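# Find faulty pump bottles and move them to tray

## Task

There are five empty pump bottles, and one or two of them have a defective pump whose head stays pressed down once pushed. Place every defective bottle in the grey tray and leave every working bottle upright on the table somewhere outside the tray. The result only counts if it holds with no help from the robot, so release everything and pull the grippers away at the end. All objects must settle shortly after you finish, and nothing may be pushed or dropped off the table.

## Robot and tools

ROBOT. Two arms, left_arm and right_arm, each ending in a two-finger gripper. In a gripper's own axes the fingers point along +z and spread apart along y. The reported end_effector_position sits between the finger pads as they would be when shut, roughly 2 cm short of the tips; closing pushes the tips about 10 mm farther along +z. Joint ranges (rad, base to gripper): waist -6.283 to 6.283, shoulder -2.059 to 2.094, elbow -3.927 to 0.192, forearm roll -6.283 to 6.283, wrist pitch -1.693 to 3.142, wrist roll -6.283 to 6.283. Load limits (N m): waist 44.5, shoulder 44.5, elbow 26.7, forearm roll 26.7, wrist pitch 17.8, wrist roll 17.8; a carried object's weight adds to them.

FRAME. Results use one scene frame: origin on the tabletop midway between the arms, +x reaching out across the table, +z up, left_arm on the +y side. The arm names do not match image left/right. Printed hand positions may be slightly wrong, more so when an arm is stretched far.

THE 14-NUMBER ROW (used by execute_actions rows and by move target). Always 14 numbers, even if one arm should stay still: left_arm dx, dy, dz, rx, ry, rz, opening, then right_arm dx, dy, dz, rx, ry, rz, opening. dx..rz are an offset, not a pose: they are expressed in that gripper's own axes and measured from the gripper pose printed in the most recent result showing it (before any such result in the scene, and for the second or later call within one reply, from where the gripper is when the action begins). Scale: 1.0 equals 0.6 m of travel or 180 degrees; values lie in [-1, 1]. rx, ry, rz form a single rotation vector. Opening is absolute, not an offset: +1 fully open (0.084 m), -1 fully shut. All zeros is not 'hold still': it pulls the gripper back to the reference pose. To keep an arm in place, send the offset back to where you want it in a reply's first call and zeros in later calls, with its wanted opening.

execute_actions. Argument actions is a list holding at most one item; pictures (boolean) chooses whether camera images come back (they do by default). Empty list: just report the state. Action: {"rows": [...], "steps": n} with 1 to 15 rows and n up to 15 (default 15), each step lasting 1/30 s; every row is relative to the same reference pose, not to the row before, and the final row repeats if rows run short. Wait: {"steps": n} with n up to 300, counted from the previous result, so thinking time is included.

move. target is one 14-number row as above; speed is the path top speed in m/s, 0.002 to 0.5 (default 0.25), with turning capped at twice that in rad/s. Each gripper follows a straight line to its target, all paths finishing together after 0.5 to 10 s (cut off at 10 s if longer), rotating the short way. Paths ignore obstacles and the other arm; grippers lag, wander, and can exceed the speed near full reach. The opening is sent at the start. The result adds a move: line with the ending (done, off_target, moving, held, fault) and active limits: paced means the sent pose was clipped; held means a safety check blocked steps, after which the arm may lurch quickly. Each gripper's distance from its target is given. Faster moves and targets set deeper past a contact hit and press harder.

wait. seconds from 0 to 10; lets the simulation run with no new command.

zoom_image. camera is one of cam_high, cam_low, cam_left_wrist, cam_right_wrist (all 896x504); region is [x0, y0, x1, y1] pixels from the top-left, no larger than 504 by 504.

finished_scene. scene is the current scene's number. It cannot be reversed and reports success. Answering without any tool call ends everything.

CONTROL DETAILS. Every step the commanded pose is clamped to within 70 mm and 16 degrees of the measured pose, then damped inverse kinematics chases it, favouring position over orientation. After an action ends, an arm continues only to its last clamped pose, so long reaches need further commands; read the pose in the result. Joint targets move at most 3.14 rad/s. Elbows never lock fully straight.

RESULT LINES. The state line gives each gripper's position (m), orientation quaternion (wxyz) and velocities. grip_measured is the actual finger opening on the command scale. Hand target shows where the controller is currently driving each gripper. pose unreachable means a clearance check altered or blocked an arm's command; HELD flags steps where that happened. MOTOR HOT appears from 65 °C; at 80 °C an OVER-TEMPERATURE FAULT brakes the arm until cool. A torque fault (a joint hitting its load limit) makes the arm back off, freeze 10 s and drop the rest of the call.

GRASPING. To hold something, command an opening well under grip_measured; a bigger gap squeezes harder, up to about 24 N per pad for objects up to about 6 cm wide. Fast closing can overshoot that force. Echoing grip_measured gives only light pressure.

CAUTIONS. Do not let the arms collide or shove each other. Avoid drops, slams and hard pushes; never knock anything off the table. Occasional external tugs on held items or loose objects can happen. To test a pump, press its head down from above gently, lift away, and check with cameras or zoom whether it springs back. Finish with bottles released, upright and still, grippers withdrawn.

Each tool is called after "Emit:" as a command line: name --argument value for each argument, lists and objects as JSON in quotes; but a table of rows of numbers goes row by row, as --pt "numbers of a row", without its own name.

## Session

Emit:
execute_actions --actions '[]'

Scene clock: 0.00 s of 5100.00 s.
left_arm: end_effector_position=(+0.5404, +0.2623, +0.1555) grip_measured=+1.00 end_effector_quat_wxyz=(-0.168, +0.700, +0.694, -0.017) end_effector_velocity=(-0.000, -0.000, +0.000) end_effector_angular_velocity=(-0.000, -0.000, -0.001) | right_arm: end_effector_position=(+0.3525, -0.2957, +0.2485) grip_measured=+1.00 end_effector_quat_wxyz=(+0.001, +0.997, +0.074, -0.001) end_effector_velocity=(+0.000, -0.000, +0.000) end_effector_angular_velocity=(-0.000, -0.000, -0.000)
Joint positions: left_arm=[-0.129  0.343 -1.396  0.19   1.343 -1.733  0.084] | right_arm=[-0.003 -0.266 -0.924 -0.002  1.193  0.002  0.084]
Joint velocities: left_arm=[-0.    -0.     0.    -0.    -0.     0.001  0.   ] | right_arm=[-0.     0.    -0.002 -0.     0.001  0.    -0.   ]
Motor temperatures (°C, as the motors report them): left_arm=[24 22 26 30 33 24] | right_arm=[23 23 24 19 21 26]
Hand target (left_arm): +0.540, +0.262, +0.155; -0.168, +0.700, +0.694, -0.017
Hand target (right_arm): +0.353, -0.296, +0.249; +0.001, +0.997, +0.074, -0.001

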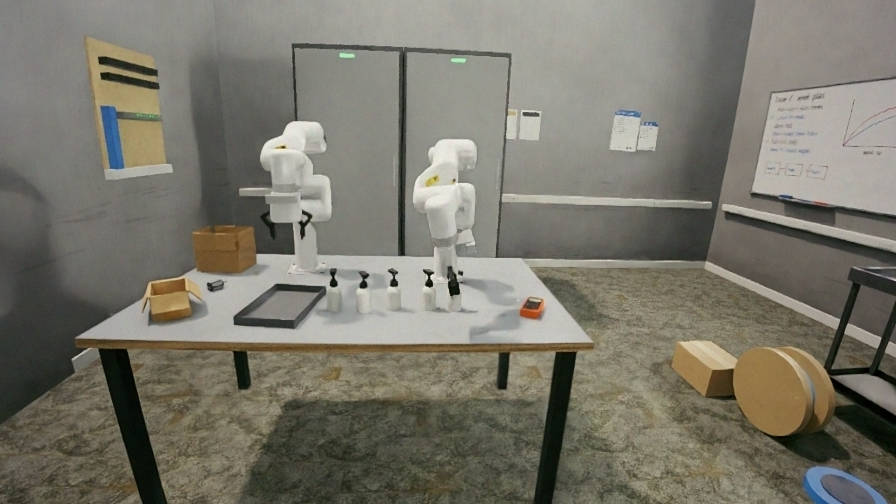

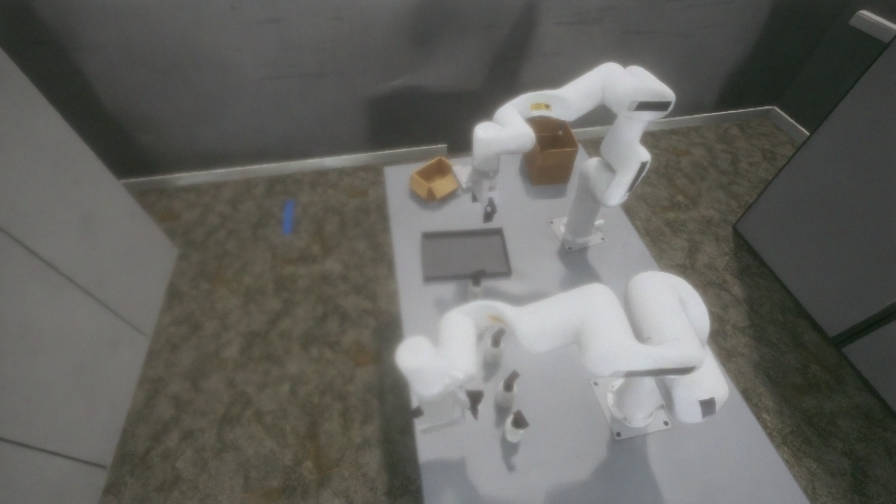

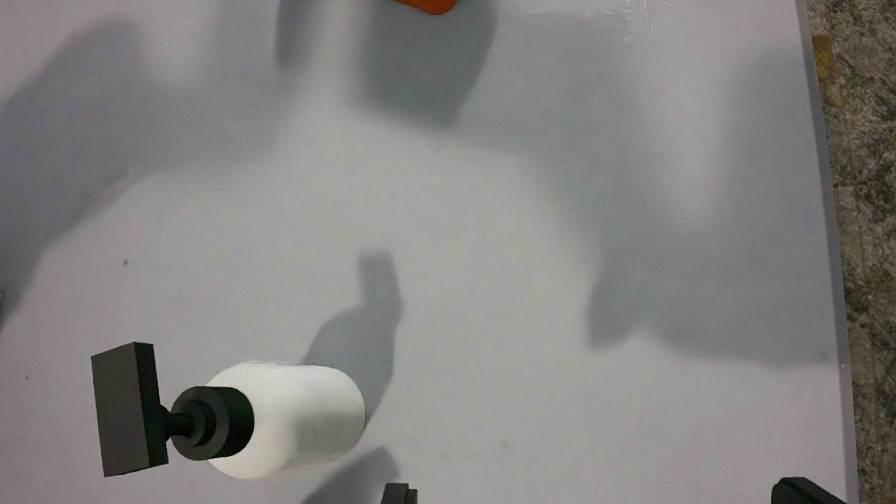

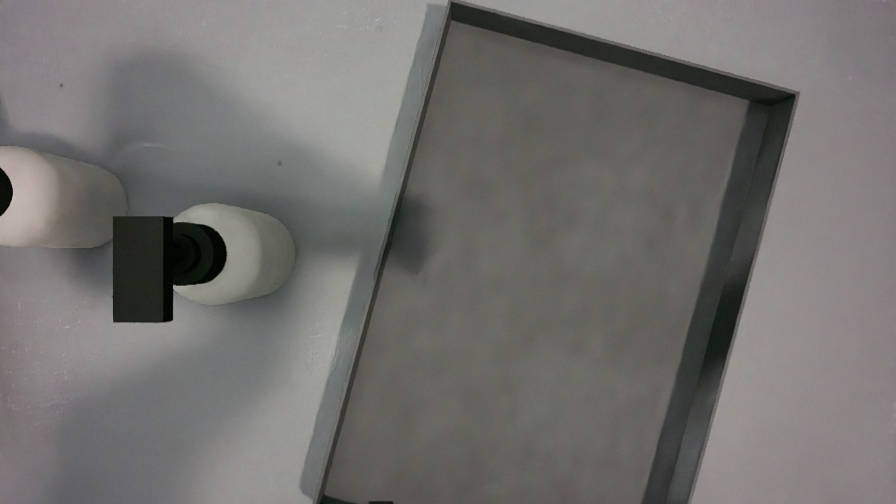

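Emit:
move --target '[0.0145,-0.186,-0.1447,-0.012,-0.119,-0.497,-1,0.045,-0.304,0,0,0,0.047,-1]' --speed 0.4

Scene clock: 6.40 s of 5100.00 s.
left_arm: end_effector_position=(+0.4551, +0.2506, +0.2675) grip_measured=-1.00 end_effector_quat_wxyz=(-0.002, +0.001, +1.000, -0.001) end_effector_velocity=(-0.001, -0.001, +0.002) end_effector_angular_velocity=(+0.004, -0.007, +0.011) | right_arm: end_effector_position=(+0.3524, -0.1115, +0.2485) grip_measured=-1.00 end_effector_quat_wxyz=(+0.001, +1.000, +0.000, -0.001) end_effector_velocity=(+0.000, +0.002, +0.000) end_effector_angular_velocity=(+0.001, -0.001, -0.001)
Joint positions: left_arm=[-0.071 -0.264 -0.98  -0.001  1.247 -3.182  0.   ] | right_arm=[ 0.4   -0.044 -1.151 -0.     1.198  0.552  0.   ]
Joint velocities: left_arm=[-0.004 -0.009  0.004  0.004 -0.002 -0.016  0.   ] | right_arm=[ 0.002  0.003 -0.003  0.    -0.001  0.003  0.   ]
Motor temperatures (°C, as the motors report them): left_arm=[24 22 27 30 33 24] | right_arm=[23 23 25 19 21 26]
Hand target (left_arm): +0.455, +0.251, +0.268; -0.001, +0.000, +1.000, -0.000
Hand target (right_arm): +0.352, -0.111, +0.249; +0.001, +1.000, +0.000, -0.001
Off the commanded pose (left_arm): 0.001 m, 0 deg.
Off the commanded pose (right_arm): 0.000 m, 0 deg.
After step 90, 0.77 s passed at rest.
move: done

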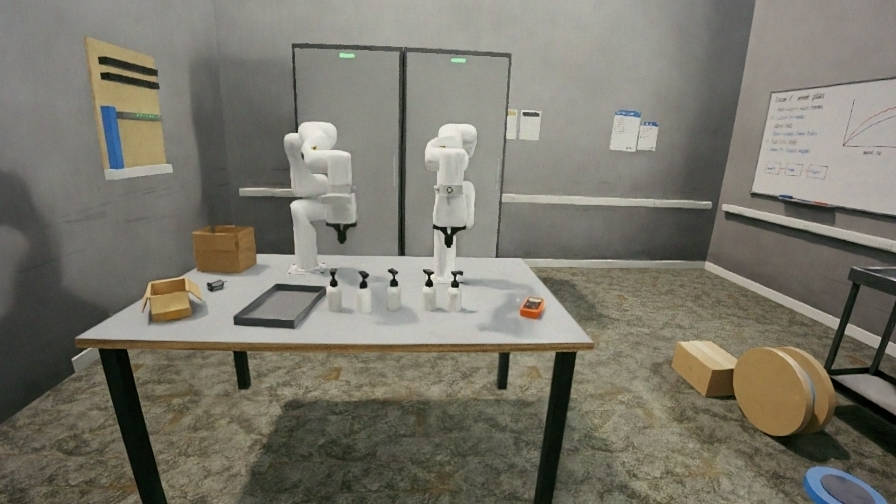

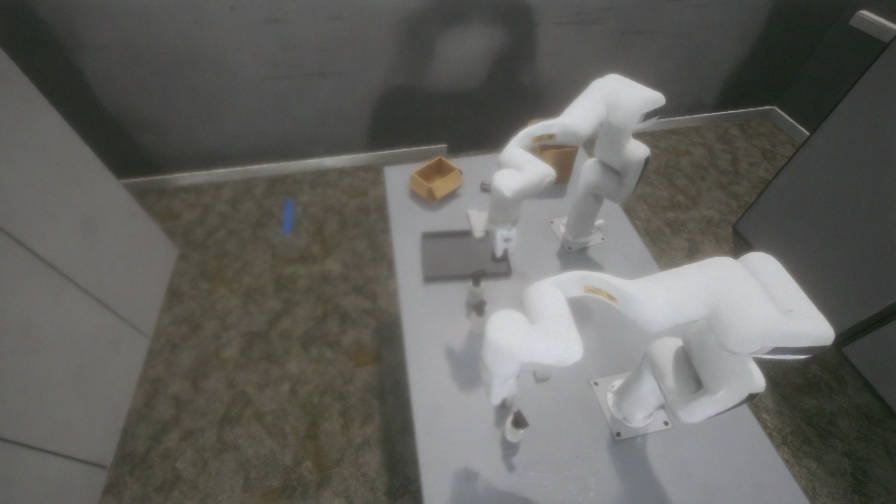

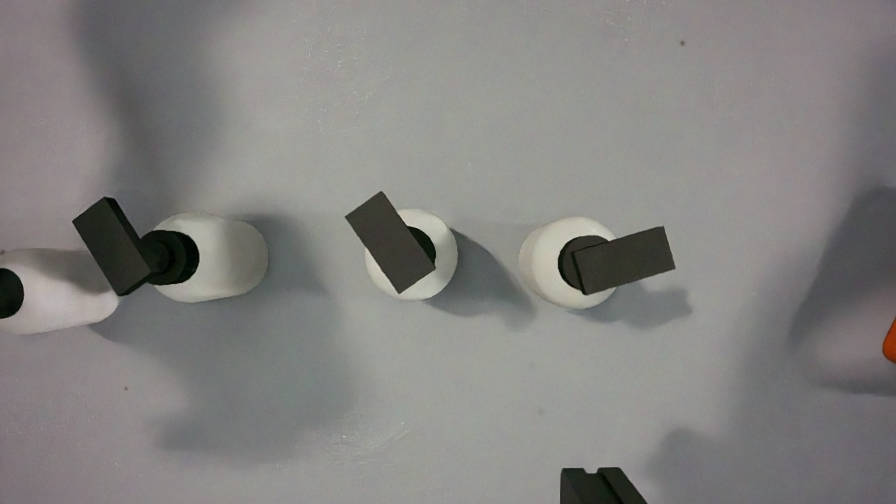

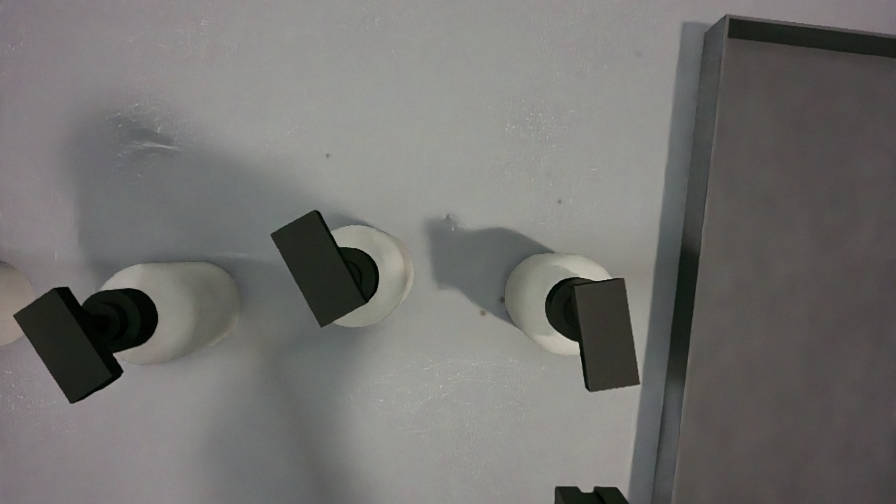

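Emit:
move --target '[0.102,0.061,0.152,0,0,0,-1,0.078,0.046,0.121,0,0,0,-1]'

Emit:
zoom_image --camera "cam_high" --region '[300,240,490,320]'

Scene clock: 13.20 s of 5100.00 s.
left_arm: end_effector_position=(+0.3942, +0.2869, +0.1765) grip_measured=-1.00 end_effector_quat_wxyz=(-0.001, +0.001, +1.000, -0.001) end_effector_velocity=(-0.002, +0.001, -0.003) end_effector_angular_velocity=(-0.001, +0.002, +0.001) | right_arm: end_effector_position=(+0.3988, -0.1389, +0.1762) grip_measured=-1.00 end_effector_quat_wxyz=(+0.001, +1.000, +0.000, -0.001) end_effector_velocity=(+0.000, -0.001, -0.003) end_effector_angular_velocity=(-0.001, +0.004, -0.001)
Joint positions: left_arm=[ 0.028 -0.408 -0.588 -0.001  0.999 -3.082  0.   ] | right_arm=[ 0.303  0.108 -1.119 -0.001  1.013  0.455  0.   ]
Joint velocities: left_arm=[ 0.005 -0.     0.009 -0.001 -0.006  0.004  0.   ] | right_arm=[-0.002  0.005  0.001  0.001 -0.002 -0.001  0.   ]
Motor temperatures (°C, as the motors report them): left_arm=[24 22 28 30 33 24] | right_arm=[23 24 26 19 21 26]
Hand target (left_arm): +0.394, +0.287, +0.176; -0.002, +0.001, +1.000, -0.001
Hand target (right_arm): +0.399, -0.139, +0.176; +0.001, +1.000, +0.000, -0.001
Off the commanded pose (left_arm): 0.001 m, 0 deg.
Off the commanded pose (right_arm): 0.000 m, 0 deg.
After step 90, 2.70 s passed at rest.
move: done

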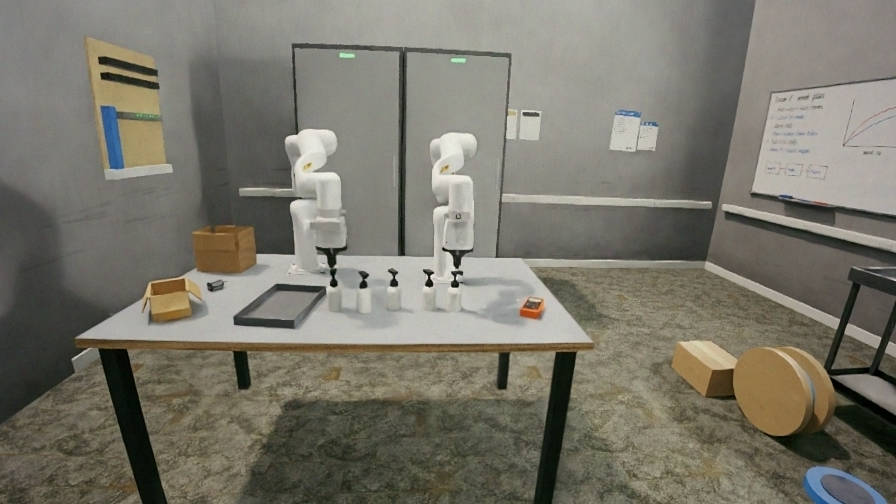

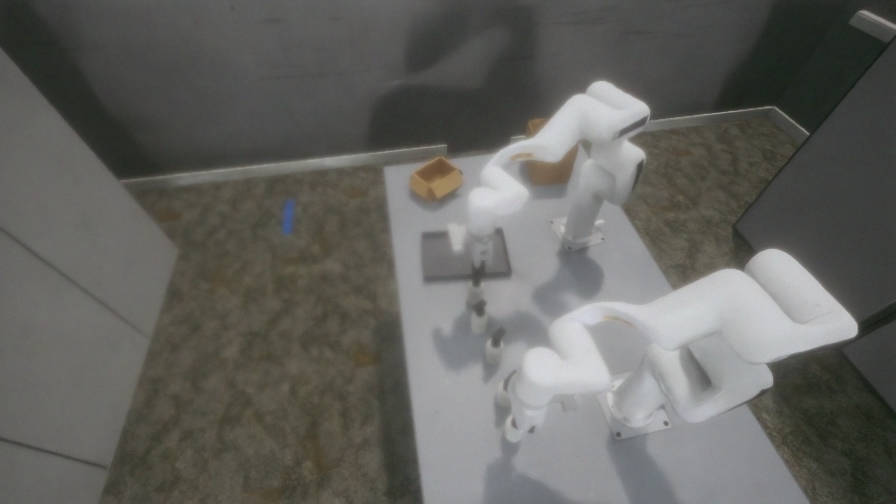

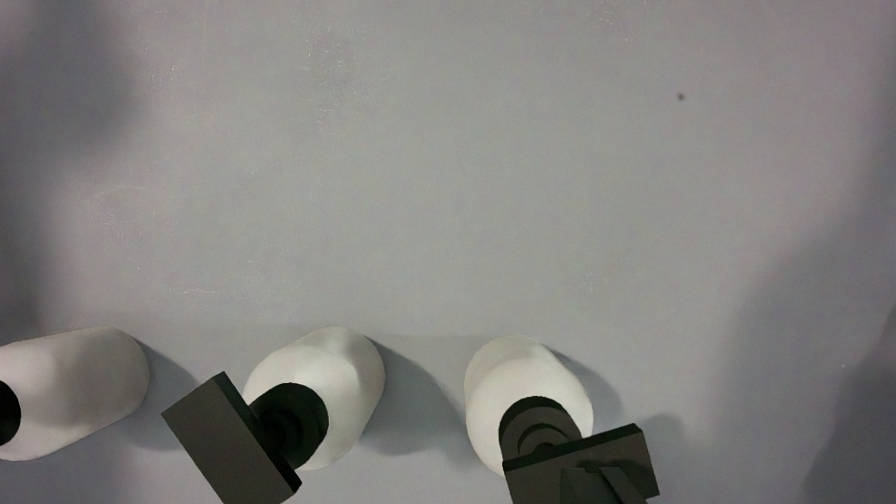

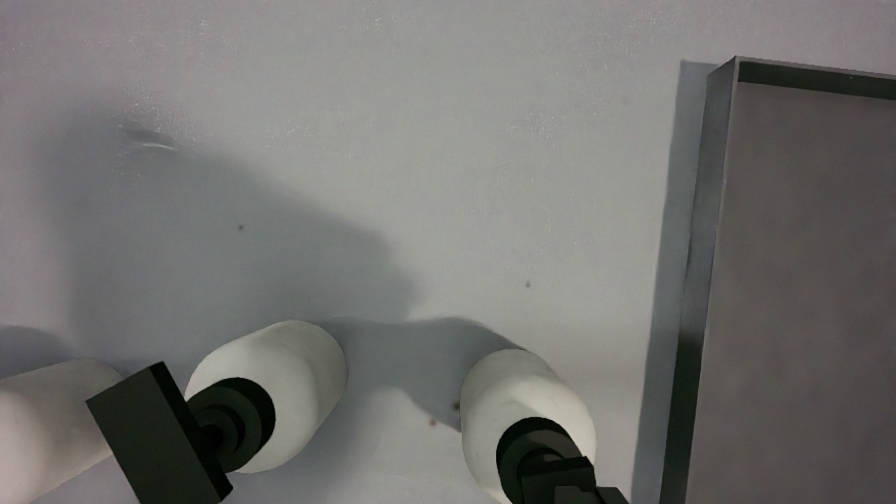

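Region (300, 240, 490, 320) of cam_high's 896x504 image, scaled by 2.653, with more detail than that image has; it fills the top 212 rows of this view, and the rest is white.

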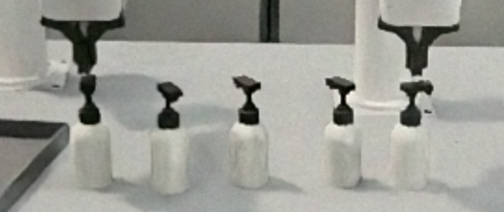

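Emit:
execute_actions --actions '[{"rows":[[0.003,-0.005,0.005,0,0,0,-1,0.002,-0.002,0.005,0,0,0,-1],[0.007,-0.01,0.012,0,0,0,-1,0.004,-0.003,0.012,0,0,0,-1]]}]' --pictures false

Emit:
move --target '[0,0,0.039,0,0,0,-1,0,0,0.037,0,0,0,-1]' --speed 0.03

Emit:
move --target '[0,0,-0.05,0,0,0,-1,0,0,-0.05,0,0,0,-1]' --speed 0.08

Emit:
move --target '[0.008,-0.153,0,0,0,0,-1,0.023,-0.175,0,0,0,0,-1]'

Emit:
zoom_image --camera "cam_high" --region '[300,240,490,320]'

Scene clock: 21.73 s of 5100.00 s.
left_arm: end_effector_position=(+0.3901, +0.2810, +0.1695) grip_measured=-1.00 end_effector_quat_wxyz=(-0.001, +0.001, +1.000, -0.001) end_effector_velocity=(-0.001, -0.001, -0.002) end_effector_angular_velocity=(+0.001, +0.002, +0.003) | right_arm: end_effector_position=(+0.4012, -0.1371, +0.1692) grip_measured=-1.00 end_effector_quat_wxyz=(+0.001, +1.000, +0.000, -0.001) end_effector_velocity=(+0.000, +0.000, -0.001) end_effector_angular_velocity=(-0.000, +0.000, -0.000)
Joint positions: left_arm=[ 0.011 -0.415 -0.561 -0.002  0.979 -3.099  0.   ] | right_arm=[ 0.304  0.126 -1.12  -0.001  0.996  0.456  0.   ]
Joint velocities: left_arm=[-0.002  0.001  0.005  0.001 -0.004 -0.006  0.   ] | right_arm=[ 0.     0.003 -0.    -0.    -0.002  0.     0.   ]
Motor temperatures (°C, as the motors report them): left_arm=[24 22 28 30 33 24] | right_arm=[23 24 26 19 21 26]
Hand target (left_arm): +0.390, +0.281, +0.169; -0.001, +0.001, +1.000, -0.001
Hand target (right_arm): +0.401, -0.137, +0.169; +0.001, +1.000, +0.000, -0.001
Off the commanded pose (left_arm): 0.000 m, 0 deg.
Off the commanded pose (right_arm): 0.000 m, 0 deg.
Steps of this call (steps 1 to 90: nothing new was sent; then 5.03 s passed at rest; steps 91 to 105: all 15 steps of this action). Readings (end_effector_position):
91: left_arm (+0.3939, +0.2870, +0.1762) | right_arm (+0.3989, -0.1390, +0.1758)
92: left_arm (+0.3939, +0.2867, +0.1760) | right_arm (+0.3991, -0.1388, +0.1757)
94: left_arm (+0.3929, +0.2848, +0.1742) | right_arm (+0.4001, -0.1380, +0.1740)
98: left_arm (+0.3902, +0.2819, +0.1702) | right_arm (+0.4004, -0.1375, +0.1695)
105: the state above

Scene clock: 23.10 s of 5100.00 s.
left_arm: end_effector_position=(+0.3901, +0.2809, +0.1463) grip_measured=-1.00 end_effector_quat_wxyz=(-0.001, +0.001, +1.000, -0.001) end_effector_velocity=(+0.000, +0.001, -0.001) end_effector_angular_velocity=(-0.000, -0.001, +0.000) | right_arm: end_effector_position=(+0.4012, -0.1370, +0.1472) grip_measured=-1.00 end_effector_quat_wxyz=(+0.001, +1.000, +0.000, -0.001) end_effector_velocity=(-0.000, -0.000, -0.002) end_effector_angular_velocity=(-0.000, +0.001, +0.000)
Joint positions: left_arm=[ 0.01  -0.375 -0.521 -0.002  0.899 -3.099  0.   ] | right_arm=[ 0.304  0.154 -1.089 -0.     0.936  0.456  0.   ]
Joint velocities: left_arm=[ 0.002  0.002  0.003 -0.    -0.006  0.002  0.   ] | right_arm=[-0.     0.002  0.003  0.    -0.004 -0.     0.   ]
Motor temperatures (°C, as the motors report them): left_arm=[24 22 28 30 33 24] | right_arm=[23 24 26 19 21 26]
Hand target (left_arm): +0.390, +0.281, +0.146; -0.001, +0.001, +1.000, -0.001
Hand target (right_arm): +0.401, -0.137, +0.147; +0.001, +1.000, +0.000, -0.001
Off the commanded pose (left_arm): 0.000 m, 0 deg.
Off the commanded pose (right_arm): 0.000 m, 0 deg.
move: done

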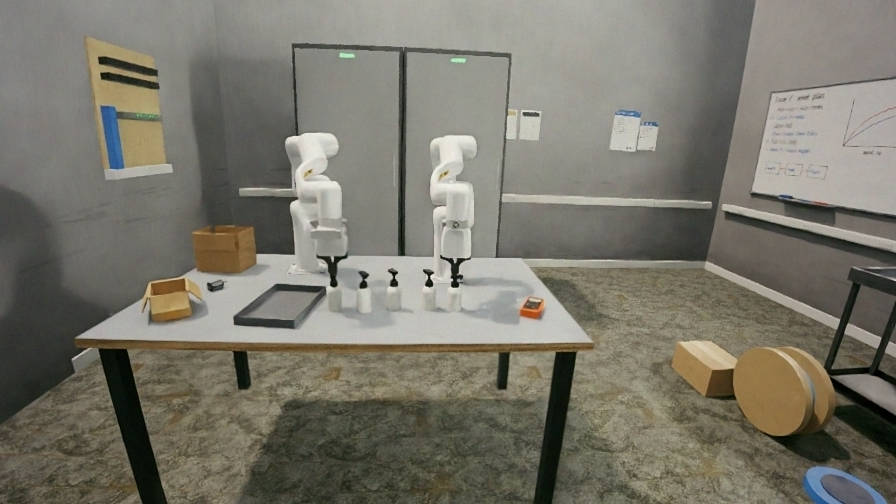

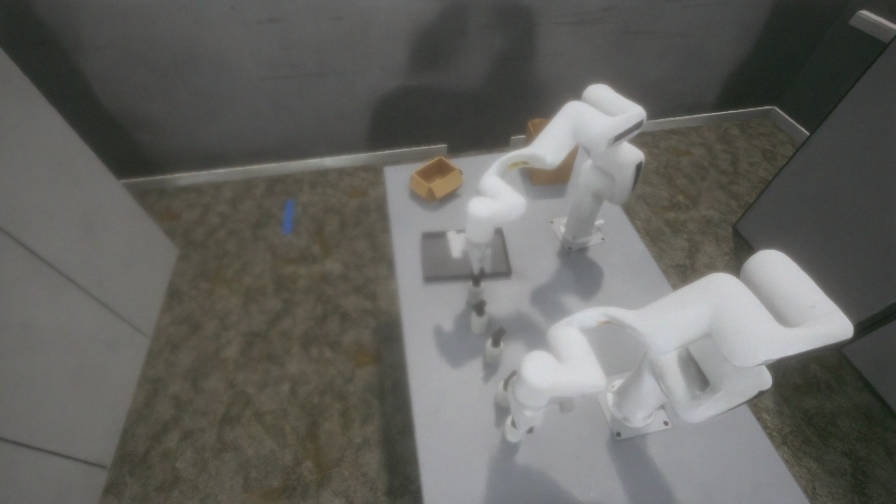

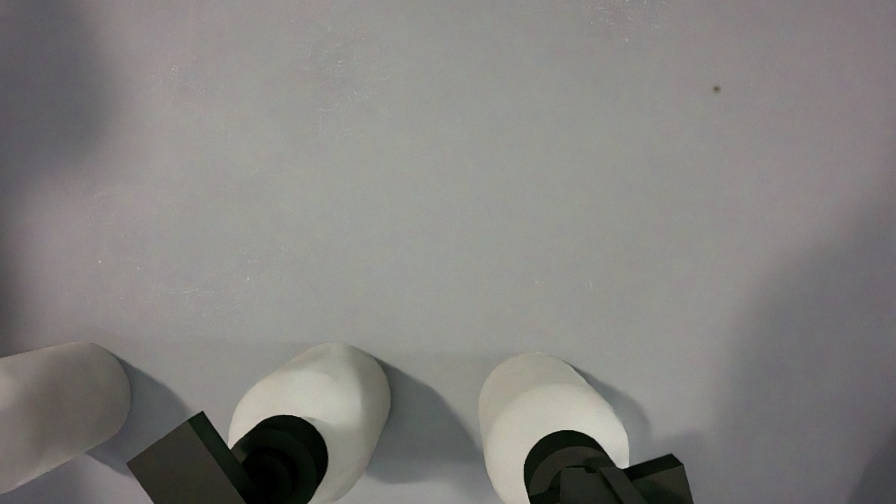

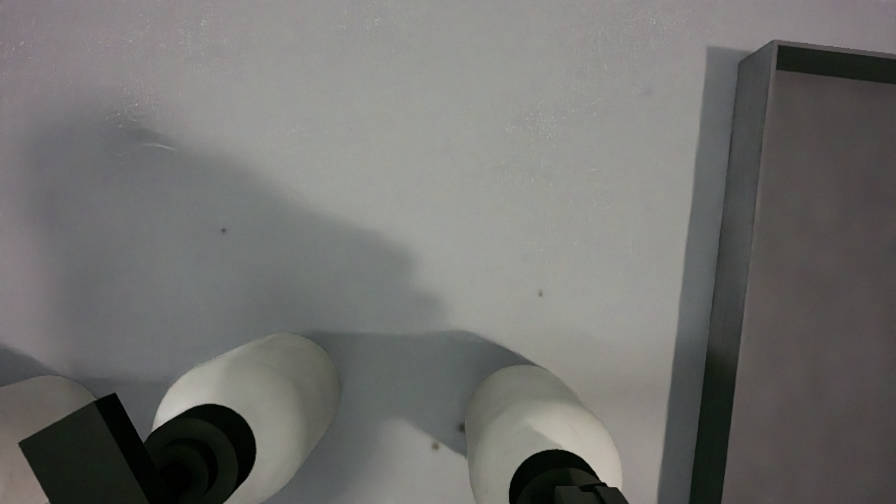

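Scene clock: 23.97 s of 5100.00 s.
left_arm: end_effector_position=(+0.3899, +0.2810, +0.1758) grip_measured=-1.00 end_effector_quat_wxyz=(-0.002, +0.001, +1.000, -0.001) end_effector_velocity=(+0.000, -0.000, +0.003) end_effector_angular_velocity=(+0.001, -0.001, -0.003) | right_arm: end_effector_position=(+0.4011, -0.1371, +0.1766) grip_measured=-1.00 end_effector_quat_wxyz=(+0.001, +1.000, +0.000, -0.001) end_effector_velocity=(+0.001, +0.000, +0.004) end_effector_angular_velocity=(+0.002, -0.004, +0.000)
Joint positions: left_arm=[ 0.011 -0.424 -0.573 -0.001  1.    -3.099  0.   ] | right_arm=[ 0.304  0.117 -1.132 -0.001  1.017  0.456  0.   ]
Joint velocities: left_arm=[-0.001 -0.004 -0.006  0.001  0.009  0.001  0.   ] | right_arm=[-0.    -0.003 -0.007 -0.001  0.006  0.     0.   ]
Motor temperatures (°C, as the motors report them): left_arm=[24 22 28 30 33 24] | right_arm=[23 24 26 19 21 26]
Hand target (left_arm): +0.390, +0.281, +0.176; -0.001, +0.001, +1.000, -0.001
Hand target (right_arm): +0.401, -0.137, +0.177; +0.001, +1.000, +0.000, -0.001
Off the commanded pose (left_arm): 0.001 m, 0 deg.
Off the commanded pose (right_arm): 0.001 m, 0 deg.
move: done

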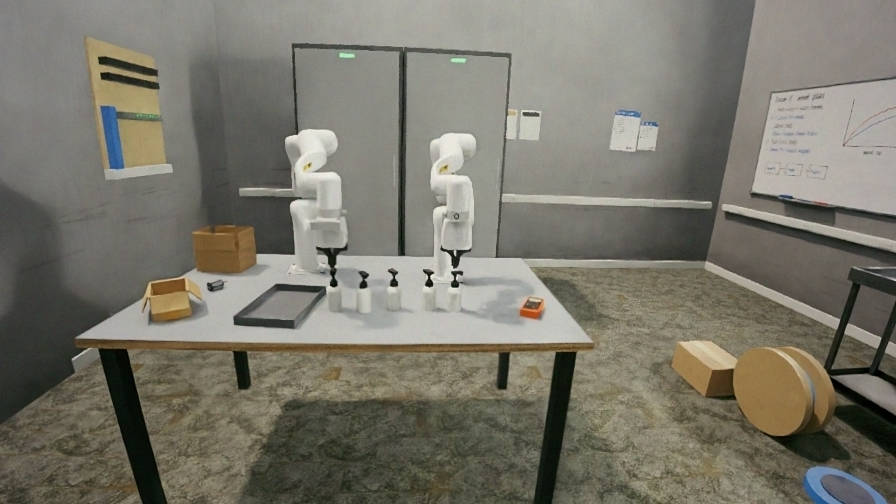

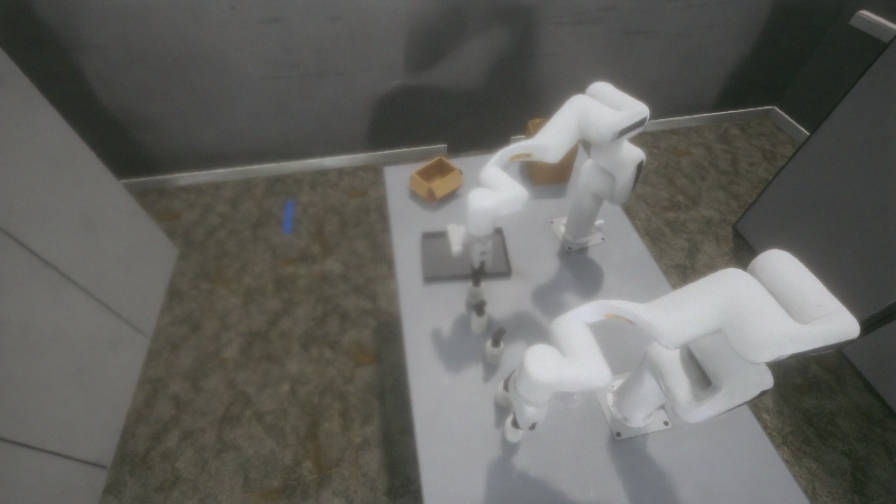

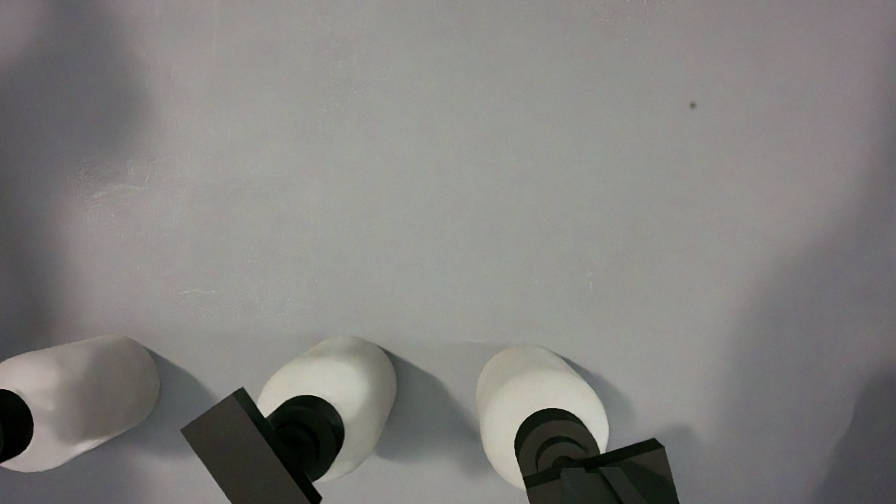

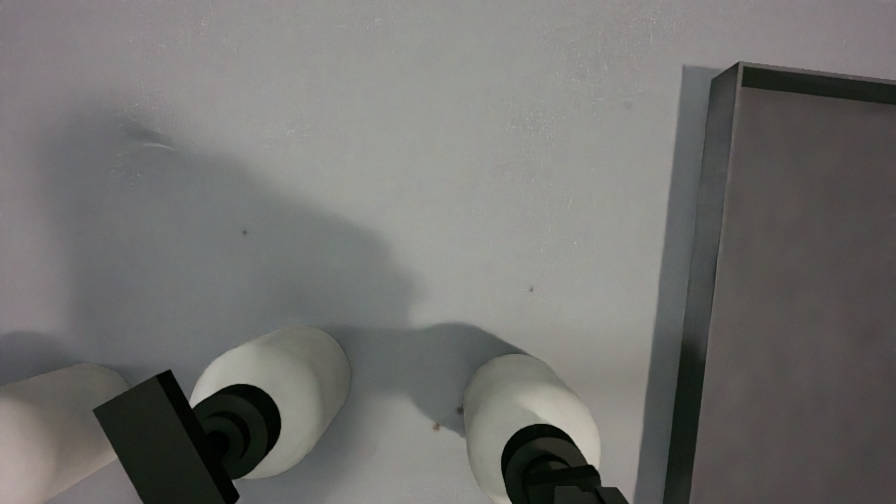

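Scene clock: 25.03 s of 5100.00 s.
left_arm: end_effector_position=(+0.3849, +0.1896, +0.1761) grip_measured=-1.00 end_effector_quat_wxyz=(-0.001, +0.001, +1.000, -0.001) end_effector_velocity=(+0.000, -0.002, +0.000) end_effector_angular_velocity=(+0.001, -0.000, -0.003) | right_arm: end_effector_position=(+0.4149, -0.0324, +0.1767) grip_measured=-1.00 end_effector_quat_wxyz=(+0.000, +1.000, +0.000, -0.001) end_effector_velocity=(+0.000, +0.002, -0.001) end_effector_angular_velocity=(-0.003, +0.002, +0.001)
Joint positions: left_arm=[-0.26  -0.41  -0.585 -0.002  0.997 -3.37   0.   ] | right_arm=[ 0.462  0.335 -1.424  0.     1.091  0.614  0.   ]
Joint velocities: left_arm=[-0.008  0.002 -0.002  0.001 -0.    -0.005  0.   ] | right_arm=[ 0.003  0.009 -0.011 -0.001  0.006  0.002  0.   ]
Motor temperatures (°C, as the motors report them): left_arm=[24 22 29 30 33 24] | right_arm=[23 24 26 19 21 26]
Hand target (left_arm): +0.385, +0.189, +0.176; -0.001, +0.001, +1.000, -0.000
Hand target (right_arm): +0.415, -0.032, +0.177; +0.001, +1.000, +0.000, -0.001
Off the commanded pose (left_arm): 0.000 m, 0 deg.
Off the commanded pose (right_arm): 0.000 m, 0 deg.
move: done

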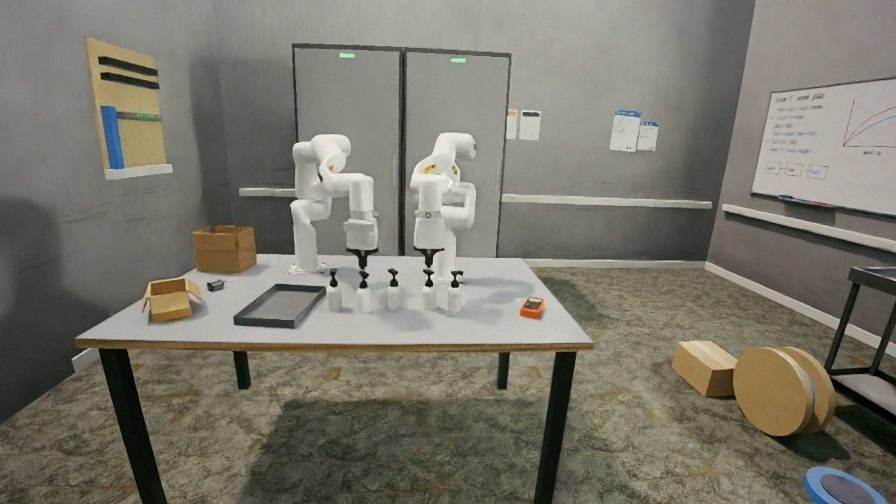

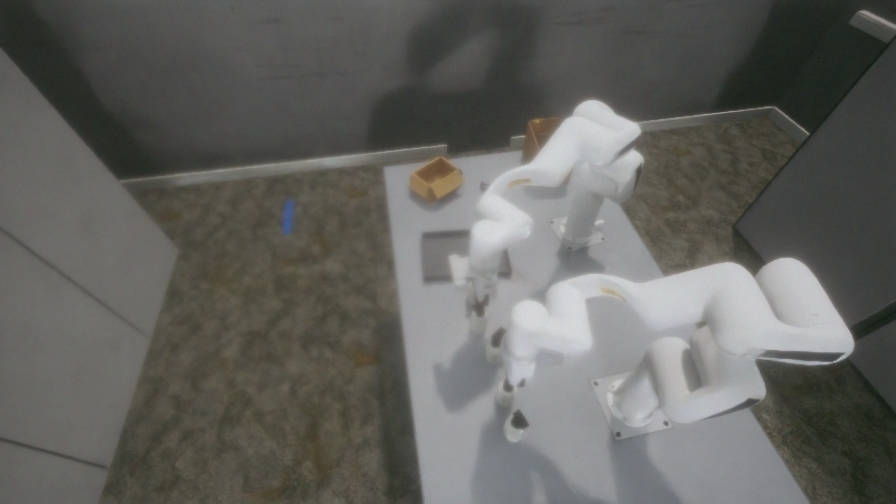

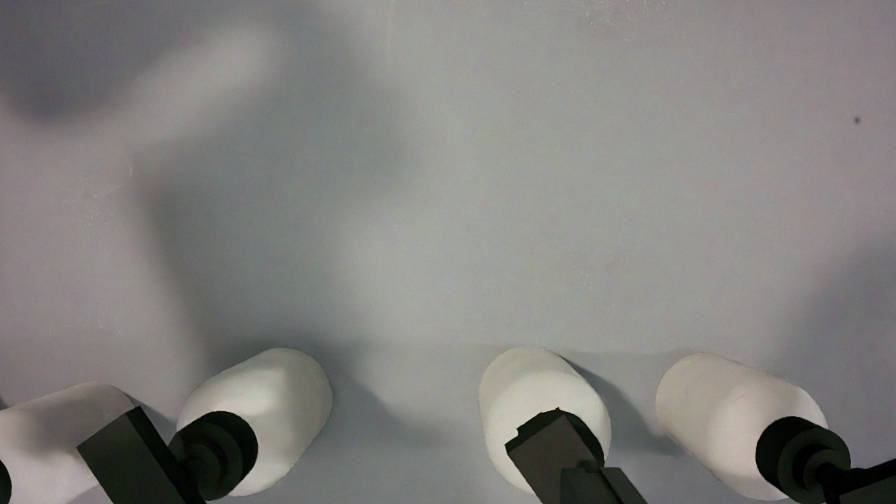

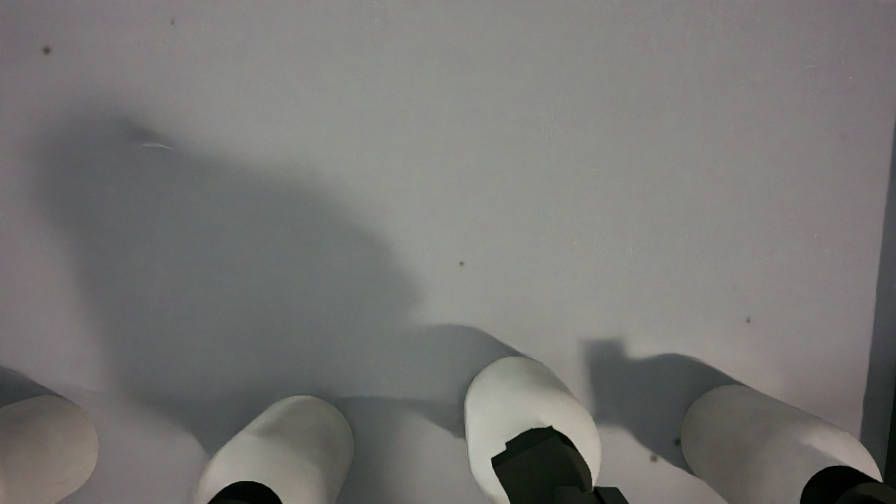

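Region (300, 240, 490, 320) of cam_high's 896x504 image, scaled by 2.653, with more detail than that image has; it fills the top 212 rows of this view, and the rest is white.

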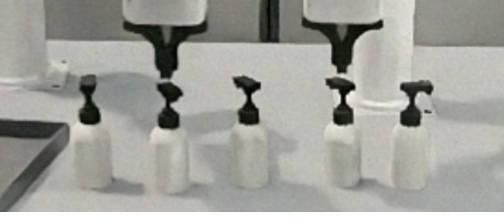

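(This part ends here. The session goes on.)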